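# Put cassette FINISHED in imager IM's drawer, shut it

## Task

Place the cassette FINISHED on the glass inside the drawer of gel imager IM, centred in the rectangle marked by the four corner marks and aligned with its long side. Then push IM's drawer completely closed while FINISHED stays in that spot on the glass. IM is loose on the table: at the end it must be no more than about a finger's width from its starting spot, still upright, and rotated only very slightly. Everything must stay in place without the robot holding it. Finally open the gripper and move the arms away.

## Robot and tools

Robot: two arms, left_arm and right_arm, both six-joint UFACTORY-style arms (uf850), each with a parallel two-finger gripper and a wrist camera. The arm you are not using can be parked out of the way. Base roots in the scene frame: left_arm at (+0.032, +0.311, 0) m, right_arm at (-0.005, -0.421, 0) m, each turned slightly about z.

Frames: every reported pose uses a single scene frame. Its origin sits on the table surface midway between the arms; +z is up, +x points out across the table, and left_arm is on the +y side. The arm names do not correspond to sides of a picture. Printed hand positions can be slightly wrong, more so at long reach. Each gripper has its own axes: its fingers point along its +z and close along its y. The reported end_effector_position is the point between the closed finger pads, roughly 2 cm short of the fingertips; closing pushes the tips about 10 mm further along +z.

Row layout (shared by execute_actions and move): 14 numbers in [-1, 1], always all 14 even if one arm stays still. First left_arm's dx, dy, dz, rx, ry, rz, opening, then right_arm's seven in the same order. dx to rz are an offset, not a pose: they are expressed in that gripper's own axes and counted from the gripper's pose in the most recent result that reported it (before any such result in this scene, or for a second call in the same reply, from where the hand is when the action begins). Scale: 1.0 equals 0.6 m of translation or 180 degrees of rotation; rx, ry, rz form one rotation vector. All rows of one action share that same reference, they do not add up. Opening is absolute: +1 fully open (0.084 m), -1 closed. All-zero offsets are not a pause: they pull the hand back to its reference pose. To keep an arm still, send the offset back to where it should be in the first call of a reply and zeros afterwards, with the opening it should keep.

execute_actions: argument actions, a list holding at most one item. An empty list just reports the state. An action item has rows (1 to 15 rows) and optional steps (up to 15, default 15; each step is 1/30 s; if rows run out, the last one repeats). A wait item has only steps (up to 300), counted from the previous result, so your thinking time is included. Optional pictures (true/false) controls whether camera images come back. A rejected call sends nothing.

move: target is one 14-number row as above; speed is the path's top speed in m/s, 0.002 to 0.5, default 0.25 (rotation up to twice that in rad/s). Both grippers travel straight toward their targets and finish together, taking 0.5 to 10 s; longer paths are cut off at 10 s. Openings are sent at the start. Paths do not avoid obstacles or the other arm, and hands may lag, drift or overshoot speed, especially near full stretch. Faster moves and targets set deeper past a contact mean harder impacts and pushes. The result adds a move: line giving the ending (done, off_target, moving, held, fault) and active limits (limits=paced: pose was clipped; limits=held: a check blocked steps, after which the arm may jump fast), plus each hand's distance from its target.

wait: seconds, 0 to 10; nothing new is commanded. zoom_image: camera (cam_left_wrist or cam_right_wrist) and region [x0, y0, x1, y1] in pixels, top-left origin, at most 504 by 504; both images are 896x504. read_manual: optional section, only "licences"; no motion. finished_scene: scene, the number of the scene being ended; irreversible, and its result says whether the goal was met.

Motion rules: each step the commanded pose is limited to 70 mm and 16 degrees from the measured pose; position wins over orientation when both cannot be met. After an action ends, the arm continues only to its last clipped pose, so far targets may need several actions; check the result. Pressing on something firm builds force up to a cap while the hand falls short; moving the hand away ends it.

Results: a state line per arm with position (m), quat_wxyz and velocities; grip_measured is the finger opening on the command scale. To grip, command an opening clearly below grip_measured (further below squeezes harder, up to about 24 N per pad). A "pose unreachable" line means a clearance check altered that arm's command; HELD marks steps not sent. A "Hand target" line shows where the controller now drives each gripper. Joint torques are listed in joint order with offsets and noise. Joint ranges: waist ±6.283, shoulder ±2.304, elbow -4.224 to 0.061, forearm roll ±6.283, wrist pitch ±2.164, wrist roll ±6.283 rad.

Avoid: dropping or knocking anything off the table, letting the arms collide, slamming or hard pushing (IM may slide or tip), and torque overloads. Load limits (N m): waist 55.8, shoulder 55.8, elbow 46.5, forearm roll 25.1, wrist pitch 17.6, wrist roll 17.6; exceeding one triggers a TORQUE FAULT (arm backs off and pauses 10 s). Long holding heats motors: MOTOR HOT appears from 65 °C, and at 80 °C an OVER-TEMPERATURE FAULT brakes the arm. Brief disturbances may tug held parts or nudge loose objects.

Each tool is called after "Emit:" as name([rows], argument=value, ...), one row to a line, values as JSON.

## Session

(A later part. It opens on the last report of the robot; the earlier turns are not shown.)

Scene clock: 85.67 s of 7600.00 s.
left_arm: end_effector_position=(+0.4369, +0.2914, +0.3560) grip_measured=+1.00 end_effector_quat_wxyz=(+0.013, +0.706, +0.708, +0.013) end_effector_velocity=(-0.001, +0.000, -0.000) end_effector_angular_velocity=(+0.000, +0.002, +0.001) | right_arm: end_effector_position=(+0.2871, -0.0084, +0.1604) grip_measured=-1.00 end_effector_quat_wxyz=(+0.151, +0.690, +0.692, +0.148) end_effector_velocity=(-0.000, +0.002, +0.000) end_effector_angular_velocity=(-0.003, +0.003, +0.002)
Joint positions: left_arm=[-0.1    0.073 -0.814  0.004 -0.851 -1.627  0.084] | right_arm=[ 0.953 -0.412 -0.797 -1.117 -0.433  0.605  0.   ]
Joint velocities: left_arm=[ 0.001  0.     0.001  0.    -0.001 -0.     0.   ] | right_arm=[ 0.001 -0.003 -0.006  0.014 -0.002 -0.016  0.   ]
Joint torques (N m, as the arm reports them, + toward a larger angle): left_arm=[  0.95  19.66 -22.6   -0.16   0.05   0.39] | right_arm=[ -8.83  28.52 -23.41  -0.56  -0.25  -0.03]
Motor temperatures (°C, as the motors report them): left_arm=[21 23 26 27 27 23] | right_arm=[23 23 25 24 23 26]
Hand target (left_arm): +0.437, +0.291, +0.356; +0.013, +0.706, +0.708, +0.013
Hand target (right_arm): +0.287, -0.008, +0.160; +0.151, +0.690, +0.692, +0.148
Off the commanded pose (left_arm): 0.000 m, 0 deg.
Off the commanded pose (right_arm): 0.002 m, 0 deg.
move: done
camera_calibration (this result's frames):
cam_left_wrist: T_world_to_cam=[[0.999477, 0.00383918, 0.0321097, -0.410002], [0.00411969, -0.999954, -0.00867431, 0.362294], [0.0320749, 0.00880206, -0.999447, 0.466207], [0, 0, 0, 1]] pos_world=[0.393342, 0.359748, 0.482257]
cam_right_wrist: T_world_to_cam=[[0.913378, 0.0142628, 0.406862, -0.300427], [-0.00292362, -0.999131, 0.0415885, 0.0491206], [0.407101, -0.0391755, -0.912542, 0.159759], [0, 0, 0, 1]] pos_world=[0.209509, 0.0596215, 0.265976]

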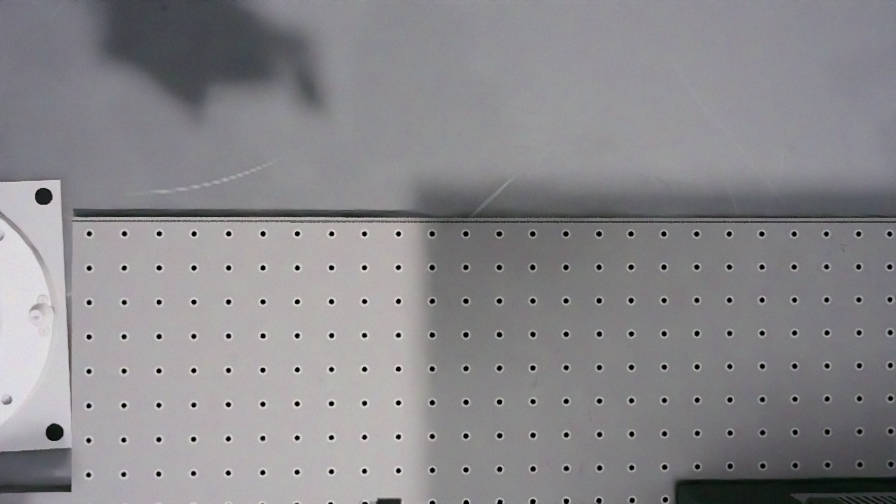

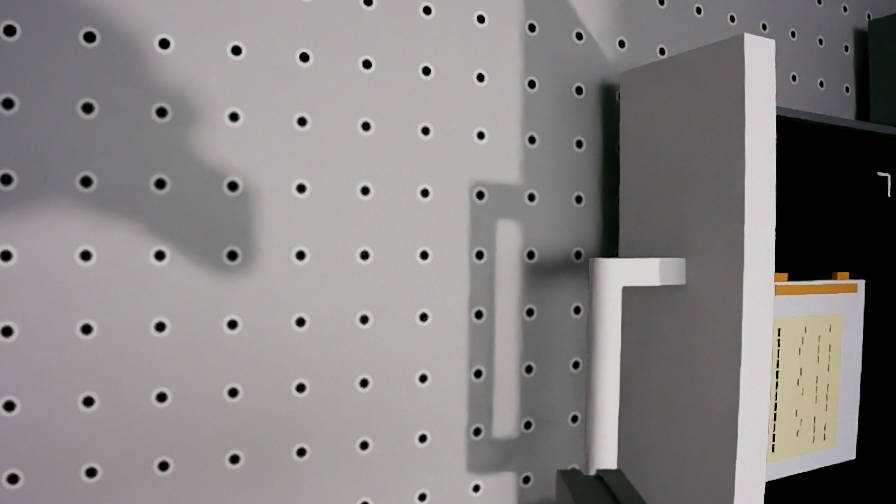

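Emit:
move(target=[0,0,0,0,0,0,1,0,-0.0075,0.172,0,0,0,-1], speed=0.12)

Emit:
move(target=[0,0,0,0,0,0,1,0,0.28,0.125,0,0,0,-1], speed=0.05)

Emit:
move(target=[0,0,0,0,0,0,1,0,0.012,0.0054,0,0,0,-1], speed=0.01)

Emit:
move(target=[0,0,0,0,0,0,1,0,-0.01,-0.13,0,0,0,-1], speed=0.1)

Scene clock: 93.00 s of 7600.00 s.
left_arm: end_effector_position=(+0.4369, +0.2914, +0.3560) grip_measured=+1.00 end_effector_quat_wxyz=(+0.013, +0.706, +0.708, +0.013) end_effector_velocity=(-0.001, -0.000, -0.000) end_effector_angular_velocity=(+0.000, +0.002, -0.001) | right_arm: end_effector_position=(+0.3258, -0.0090, +0.0649) grip_measured=-1.00 end_effector_quat_wxyz=(+0.151, +0.690, +0.692, +0.148) end_effector_velocity=(+0.000, -0.000, -0.002) end_effector_angular_velocity=(+0.003, -0.002, -0.001)
Joint positions: left_arm=[-0.1    0.073 -0.814  0.004 -0.851 -1.627  0.084] | right_arm=[ 0.879 -0.655 -0.864 -1.586 -0.372  1.036  0.   ]
Joint velocities: left_arm=[-0.001  0.     0.     0.    -0.001  0.    -0.   ] | right_arm=[-0.001 -0.003  0.002 -0.023  0.     0.024  0.   ]
Joint torques (N m, as the arm reports them, + toward a larger angle): left_arm=[  0.31  20.38 -22.27  -0.04   0.     0.33] | right_arm=[ -8.81  31.68 -19.81  -0.13  -0.52   0.04]
Motor temperatures (°C, as the motors report them): left_arm=[21 23 26 27 27 23] | right_arm=[23 23 25 24 23 26]
Hand target (left_arm): +0.437, +0.291, +0.356; +0.013, +0.706, +0.708, +0.013
Hand target (right_arm): +0.326, -0.009, +0.065; +0.151, +0.690, +0.692, +0.148
Off the commanded pose (left_arm): 0.000 m, 0 deg.
Off the commanded pose (right_arm): 0.000 m, 0 deg.
After step 90, 3.07 s passed at rest.
move: done
camera_calibration (this result's frames):
cam_left_wrist: T_world_to_cam=[[0.999477, 0.00383919, 0.0321095, -0.410002], [0.0041197, -0.999954, -0.00867435, 0.362294], [0.0320747, 0.00880209, -0.999447, 0.466208], [0, 0, 0, 1]] pos_world=[0.393342, 0.359748, 0.482257]
cam_right_wrist: T_world_to_cam=[[0.913349, 0.0141581, 0.406932, -0.296937], [-0.00328427, -0.999107, 0.0421326, 0.0527536], [0.407165, -0.0398182, -0.912486, 0.056736], [0, 0, 0, 1]] pos_world=[0.24828, 0.0591696, 0.170381]

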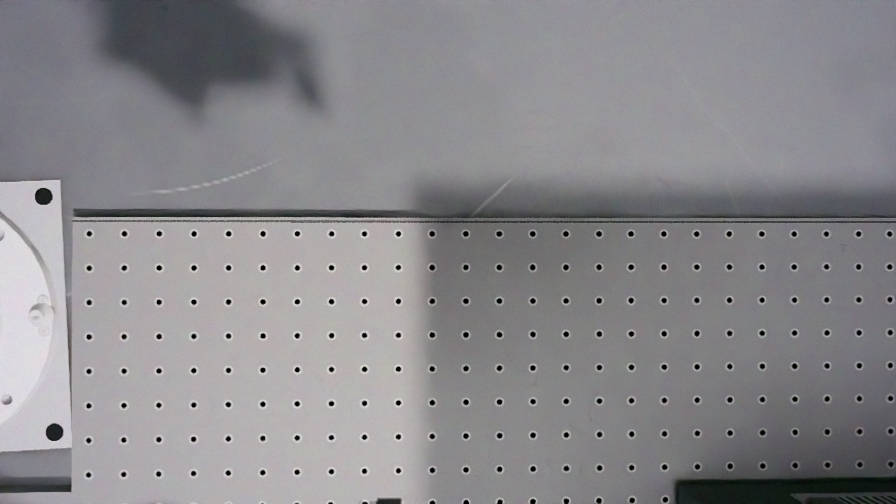

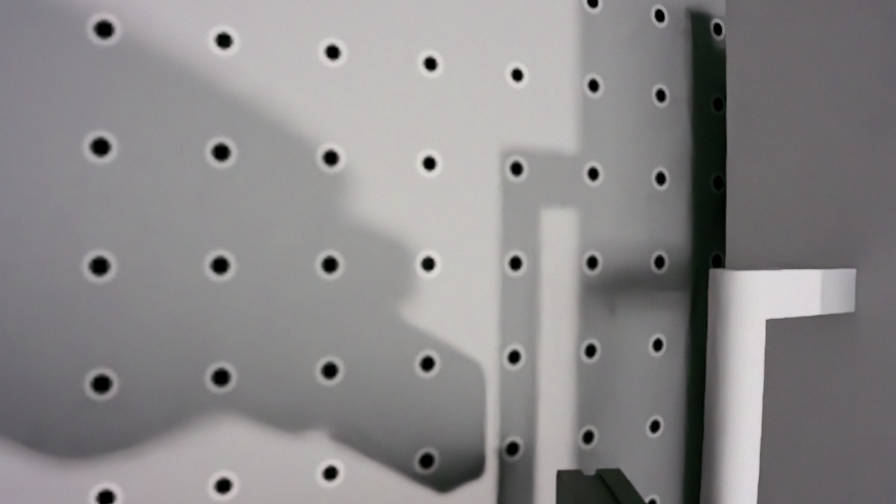

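Scene clock: 97.00 s of 7600.00 s.
left_arm: end_effector_position=(+0.4369, +0.2914, +0.3560) grip_measured=+1.00 end_effector_quat_wxyz=(+0.013, +0.706, +0.708, +0.013) end_effector_velocity=(+0.000, -0.000, +0.000) end_effector_angular_velocity=(-0.000, -0.000, -0.000) | right_arm: end_effector_position=(+0.5102, -0.0081, +0.0667) grip_measured=-1.00 end_effector_quat_wxyz=(+0.152, +0.690, +0.692, +0.149) end_effector_velocity=(-0.001, -0.001, -0.002) end_effector_angular_velocity=(-0.003, +0.004, +0.000)
Joint positions: left_arm=[-0.1    0.073 -0.814  0.004 -0.851 -1.627  0.084] | right_arm=[ 0.601 -0.827 -1.209 -1.34  -0.309  0.493  0.   ]
Joint velocities: left_arm=[-0.    -0.    -0.001 -0.    -0.    -0.    -0.   ] | right_arm=[-0.001 -0.002 -0.     0.011  0.    -0.012  0.   ]
Joint torques (N m, as the arm reports them, + toward a larger angle): left_arm=[ -0.11  19.61 -22.58  -0.16  -0.04   0.41] | right_arm=[ -8.98  37.24 -24.14  -0.75  -0.19   0.06]
Motor temperatures (°C, as the motors report them): left_arm=[21 23 26 27 27 23] | right_arm=[23 23 25 24 23 26]
Hand target (left_arm): +0.437, +0.291, +0.356; +0.013, +0.706, +0.708, +0.013
Hand target (right_arm): +0.510, -0.008, +0.067; +0.152, +0.690, +0.692, +0.149
Off the commanded pose (left_arm): 0.000 m, 0 deg.
Off the commanded pose (right_arm): 0.001 m, 0 deg.
move: done
camera_calibration (this result's frames):
cam_left_wrist: T_world_to_cam=[[0.999477, 0.00383936, 0.0321094, -0.410002], [0.00411987, -0.999954, -0.00867438, 0.362294], [0.0320746, 0.00880213, -0.999447, 0.466208], [0, 0, 0, 1]] pos_world=[0.393342, 0.359748, 0.482257]
cam_right_wrist: T_world_to_cam=[[0.912632, 0.0144761, 0.408525, -0.465852], [-0.00296838, -0.999112, 0.0420349, 0.0539809], [0.40877, -0.039575, -0.911779, -0.0175208], [0, 0, 0, 1]] pos_world=[0.432474, 0.0599833, 0.172068]

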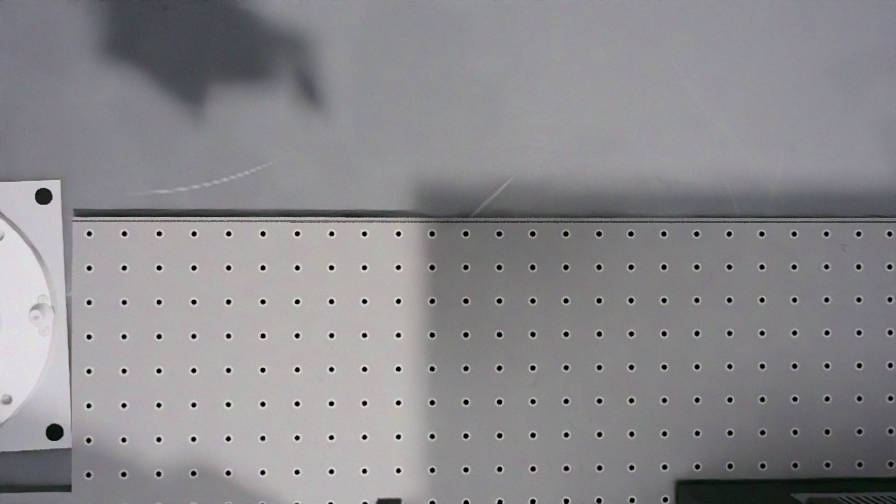

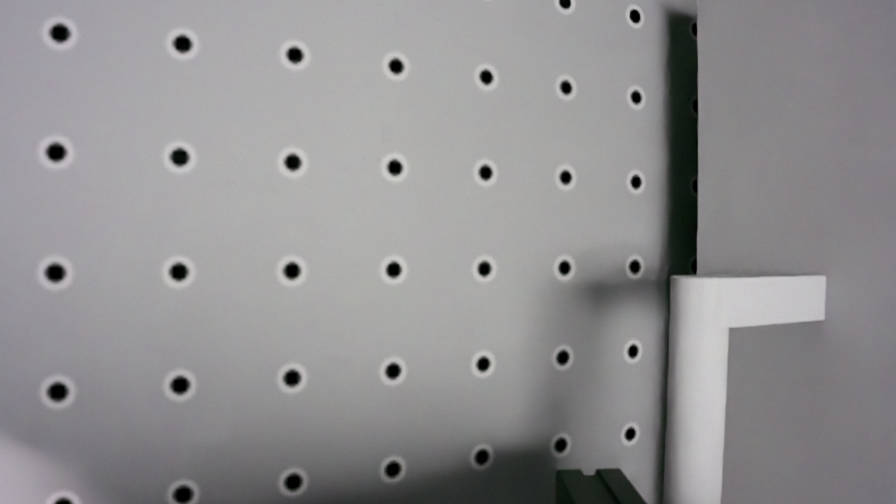

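Scene clock: 98.00 s of 7600.00 s.
left_arm: end_effector_position=(+0.4369, +0.2914, +0.3560) grip_measured=+1.00 end_effector_quat_wxyz=(+0.013, +0.706, +0.708, +0.013) end_effector_velocity=(+0.000, +0.000, +0.000) end_effector_angular_velocity=(+0.000, -0.001, +0.000) | right_arm: end_effector_position=(+0.5171, -0.0080, +0.0660) grip_measured=-1.00 end_effector_quat_wxyz=(+0.151, +0.690, +0.692, +0.148) end_effector_velocity=(+0.002, +0.000, +0.001) end_effector_angular_velocity=(+0.001, -0.002, -0.001)
Joint positions: left_arm=[-0.1    0.073 -0.814  0.004 -0.851 -1.627  0.084] | right_arm=[ 0.592 -0.836 -1.227 -1.318 -0.307  0.461  0.   ]
Joint velocities: left_arm=[ 0.001 -0.    -0.001  0.     0.     0.001  0.   ] | right_arm=[-0.002 -0.    -0.004  0.005 -0.001 -0.006  0.   ]
Joint torques (N m, as the arm reports them, + toward a larger angle): left_arm=[  0.82  20.1  -22.39   0.03   0.1    0.47] | right_arm=[-16.12  40.84 -33.66  -1.11  -1.75  -0.08]
Motor temperatures (°C, as the motors report them): left_arm=[21 23 26 27 27 23] | right_arm=[23 23 25 24 23 26]
Hand target (left_arm): +0.437, +0.291, +0.356; +0.013, +0.706, +0.708, +0.013
Hand target (right_arm): +0.518, -0.008, +0.067; +0.152, +0.690, +0.692, +0.149
Off the commanded pose (left_arm): 0.000 m, 0 deg.
Off the commanded pose (right_arm): 0.001 m, 0 deg.
move: done
camera_calibration (this result's frames):
cam_left_wrist: T_world_to_cam=[[0.999477, 0.0038394, 0.0321095, -0.410002], [0.00411991, -0.999954, -0.00867437, 0.362294], [0.0320747, 0.00880212, -0.999447, 0.466208], [0, 0, 0, 1]] pos_world=[0.393342, 0.359748, 0.482257]
cam_right_wrist: T_world_to_cam=[[0.913343, 0.0152258, 0.406906, -0.472088], [-0.00200393, -0.99912, 0.0418837, 0.0536067], [0.407185, -0.0390696, -0.91251, -0.0201209], [0, 0, 0, 1]] pos_world=[0.439479, 0.0599614, 0.171489]

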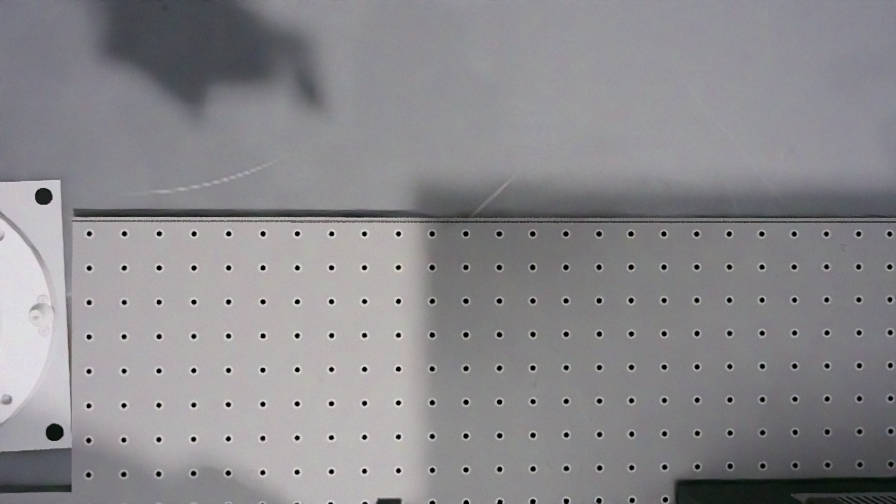

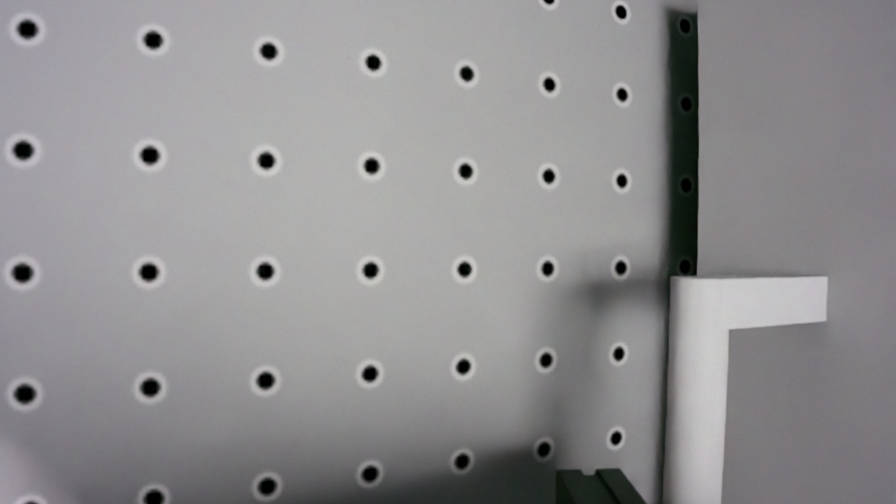

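Scene clock: 99.17 s of 7600.00 s.
left_arm: end_effector_position=(+0.4369, +0.2914, +0.3560) grip_measured=+1.00 end_effector_quat_wxyz=(+0.013, +0.706, +0.708, +0.013) end_effector_velocity=(-0.001, -0.000, -0.001) end_effector_angular_velocity=(-0.000, +0.002, -0.001) | right_arm: end_effector_position=(+0.4794, -0.0078, +0.1342) grip_measured=-1.00 end_effector_quat_wxyz=(+0.151, +0.690, +0.692, +0.148) end_effector_velocity=(+0.000, +0.001, +0.002) end_effector_angular_velocity=(+0.002, -0.001, +0.000)
Joint positions: left_arm=[-0.1    0.073 -0.814  0.004 -0.851 -1.627  0.084] | right_arm=[ 0.639 -0.663 -1.125 -1.099 -0.35   0.275  0.   ]
Joint velocities: left_arm=[-0.    -0.     0.001 -0.    -0.     0.    -0.   ] | right_arm=[ 0.001  0.003 -0.001  0.008 -0.001 -0.008  0.   ]
Joint torques (N m, as the arm reports them, + toward a larger angle): left_arm=[  0.61  19.6  -22.26  -0.36  -0.04   0.41] | right_arm=[ -9.03  35.22 -25.72   0.12  -0.02  -0.01]
Motor temperatures (°C, as the motors report them): left_arm=[21 23 26 27 27 23] | right_arm=[23 23 25 24 23 26]
Hand target (left_arm): +0.437, +0.291, +0.356; +0.013, +0.706, +0.708, +0.013
Hand target (right_arm): +0.479, -0.008, +0.135; +0.151, +0.690, +0.692, +0.148
Off the commanded pose (left_arm): 0.000 m, 0 deg.
Off the commanded pose (right_arm): 0.000 m, 0 deg.
move: done
camera_calibration (this result's frames):
cam_left_wrist: T_world_to_cam=[[0.999477, 0.00383909, 0.0321094, -0.410002], [0.0041196, -0.999954, -0.00867443, 0.362294], [0.0320746, 0.00880217, -0.999447, 0.466208], [0, 0, 0, 1]] pos_world=[0.393342, 0.359748, 0.482257]
cam_right_wrist: T_world_to_cam=[[0.913399, 0.0152827, 0.406778, -0.465384], [-0.00192835, -0.999121, 0.0418673, 0.0509097], [0.40706, -0.0390259, -0.912567, 0.057633], [0, 0, 0, 1]] pos_world=[0.40172, 0.0602265, 0.23977]

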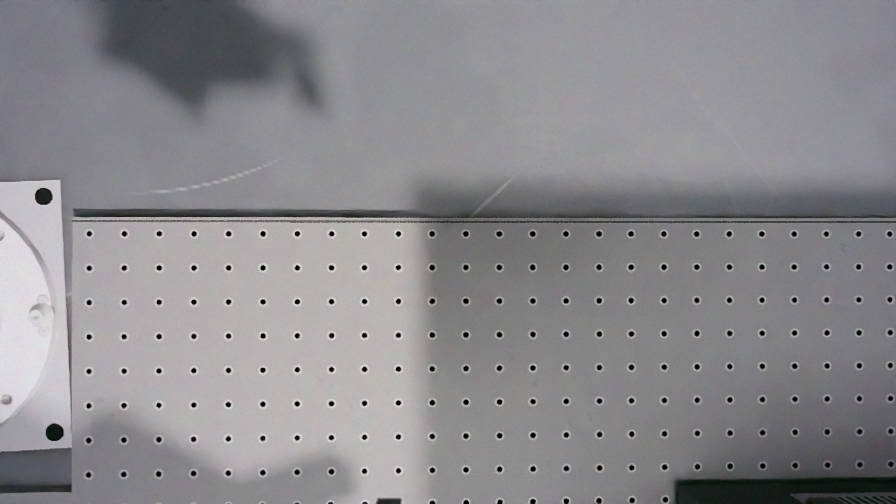

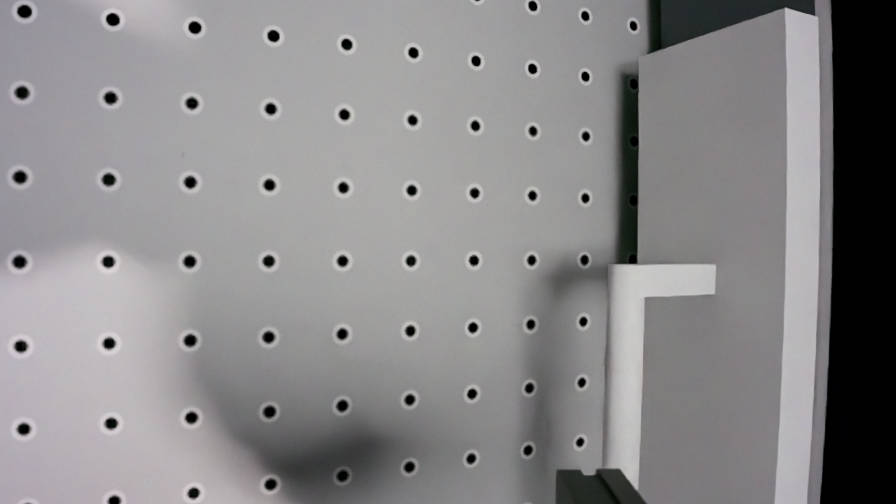

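Shut.

Emit:
move(target=[0,0,0,0,0,0,1,-0.2,0,-0.2,0,0,0,-1])

Emit:
finished_scene(scene=2)

Scene clock: 102.60 s of 7600.00 s.
left_arm: end_effector_position=(+0.4369, +0.2914, +0.3560) grip_measured=+1.00 end_effector_quat_wxyz=(+0.013, +0.706, +0.708, +0.013) end_effector_velocity=(-0.000, -0.000, -0.000) end_effector_angular_velocity=(-0.000, +0.000, +0.001) | right_arm: end_effector_position=(+0.4305, -0.1271, +0.2443) grip_measured=-1.00 end_effector_quat_wxyz=(+0.151, +0.690, +0.692, +0.148) end_effector_velocity=(+0.000, -0.001, +0.002) end_effector_angular_velocity=(+0.001, +0.002, +0.000)
Joint positions: left_arm=[-0.1    0.073 -0.814  0.004 -0.851 -1.627  0.084] | right_arm=[ 0.538 -0.23  -0.802 -0.87  -0.37  -0.064  0.   ]
Joint velocities: left_arm=[-0.     0.     0.001 -0.     0.    -0.001 -0.   ] | right_arm=[-0.003  0.005 -0.001  0.016 -0.002 -0.019  0.   ]
Joint torques (N m, as the arm reports them, + toward a larger angle): left_arm=[  0.92  19.5  -22.92   0.05   0.03   0.39] | right_arm=[ -8.74  25.9  -27.47  -0.31   0.24   0.01]
Motor temperatures (°C, as the motors report them): left_arm=[21 23 26 27 27 23] | right_arm=[23 23 25 24 23 26]
Hand target (left_arm): +0.437, +0.291, +0.356; +0.013, +0.706, +0.708, +0.013
Hand target (right_arm): +0.431, -0.127, +0.245; +0.151, +0.690, +0.692, +0.149
Off the commanded pose (left_arm): 0.000 m, 0 deg.
Off the commanded pose (right_arm): 0.001 m, 0 deg.
move: done
camera_calibration (this result's frames):
cam_left_wrist: T_world_to_cam=[[0.999477, 0.00383898, 0.0321094, -0.410002], [0.00411949, -0.999954, -0.00867442, 0.362294], [0.0320747, 0.00880216, -0.999447, 0.466207], [0, 0, 0, 1]] pos_world=[0.393342, 0.359748, 0.482257]
cam_right_wrist: T_world_to_cam=[[0.913108, 0.0157044, 0.407416, -0.463706], [-0.00166245, -0.999106, 0.0422379, -0.0732146], [0.407715, -0.039245, -0.912266, 0.172877], [0, 0, 0, 1]] pos_world=[0.352807, -0.0590824, 0.349723]

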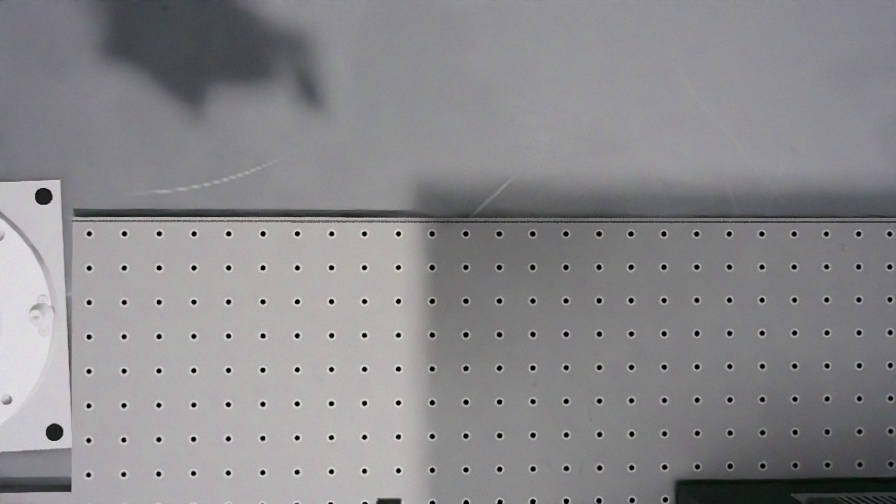

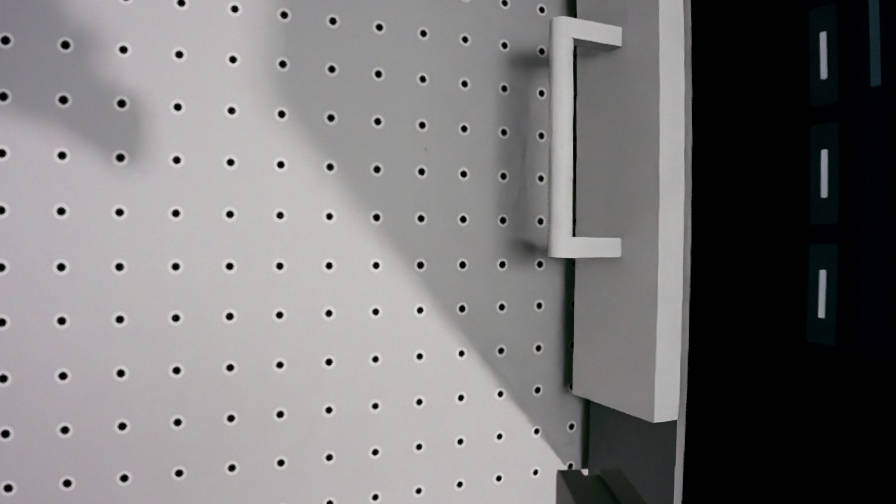

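The scene is finished: the task was done.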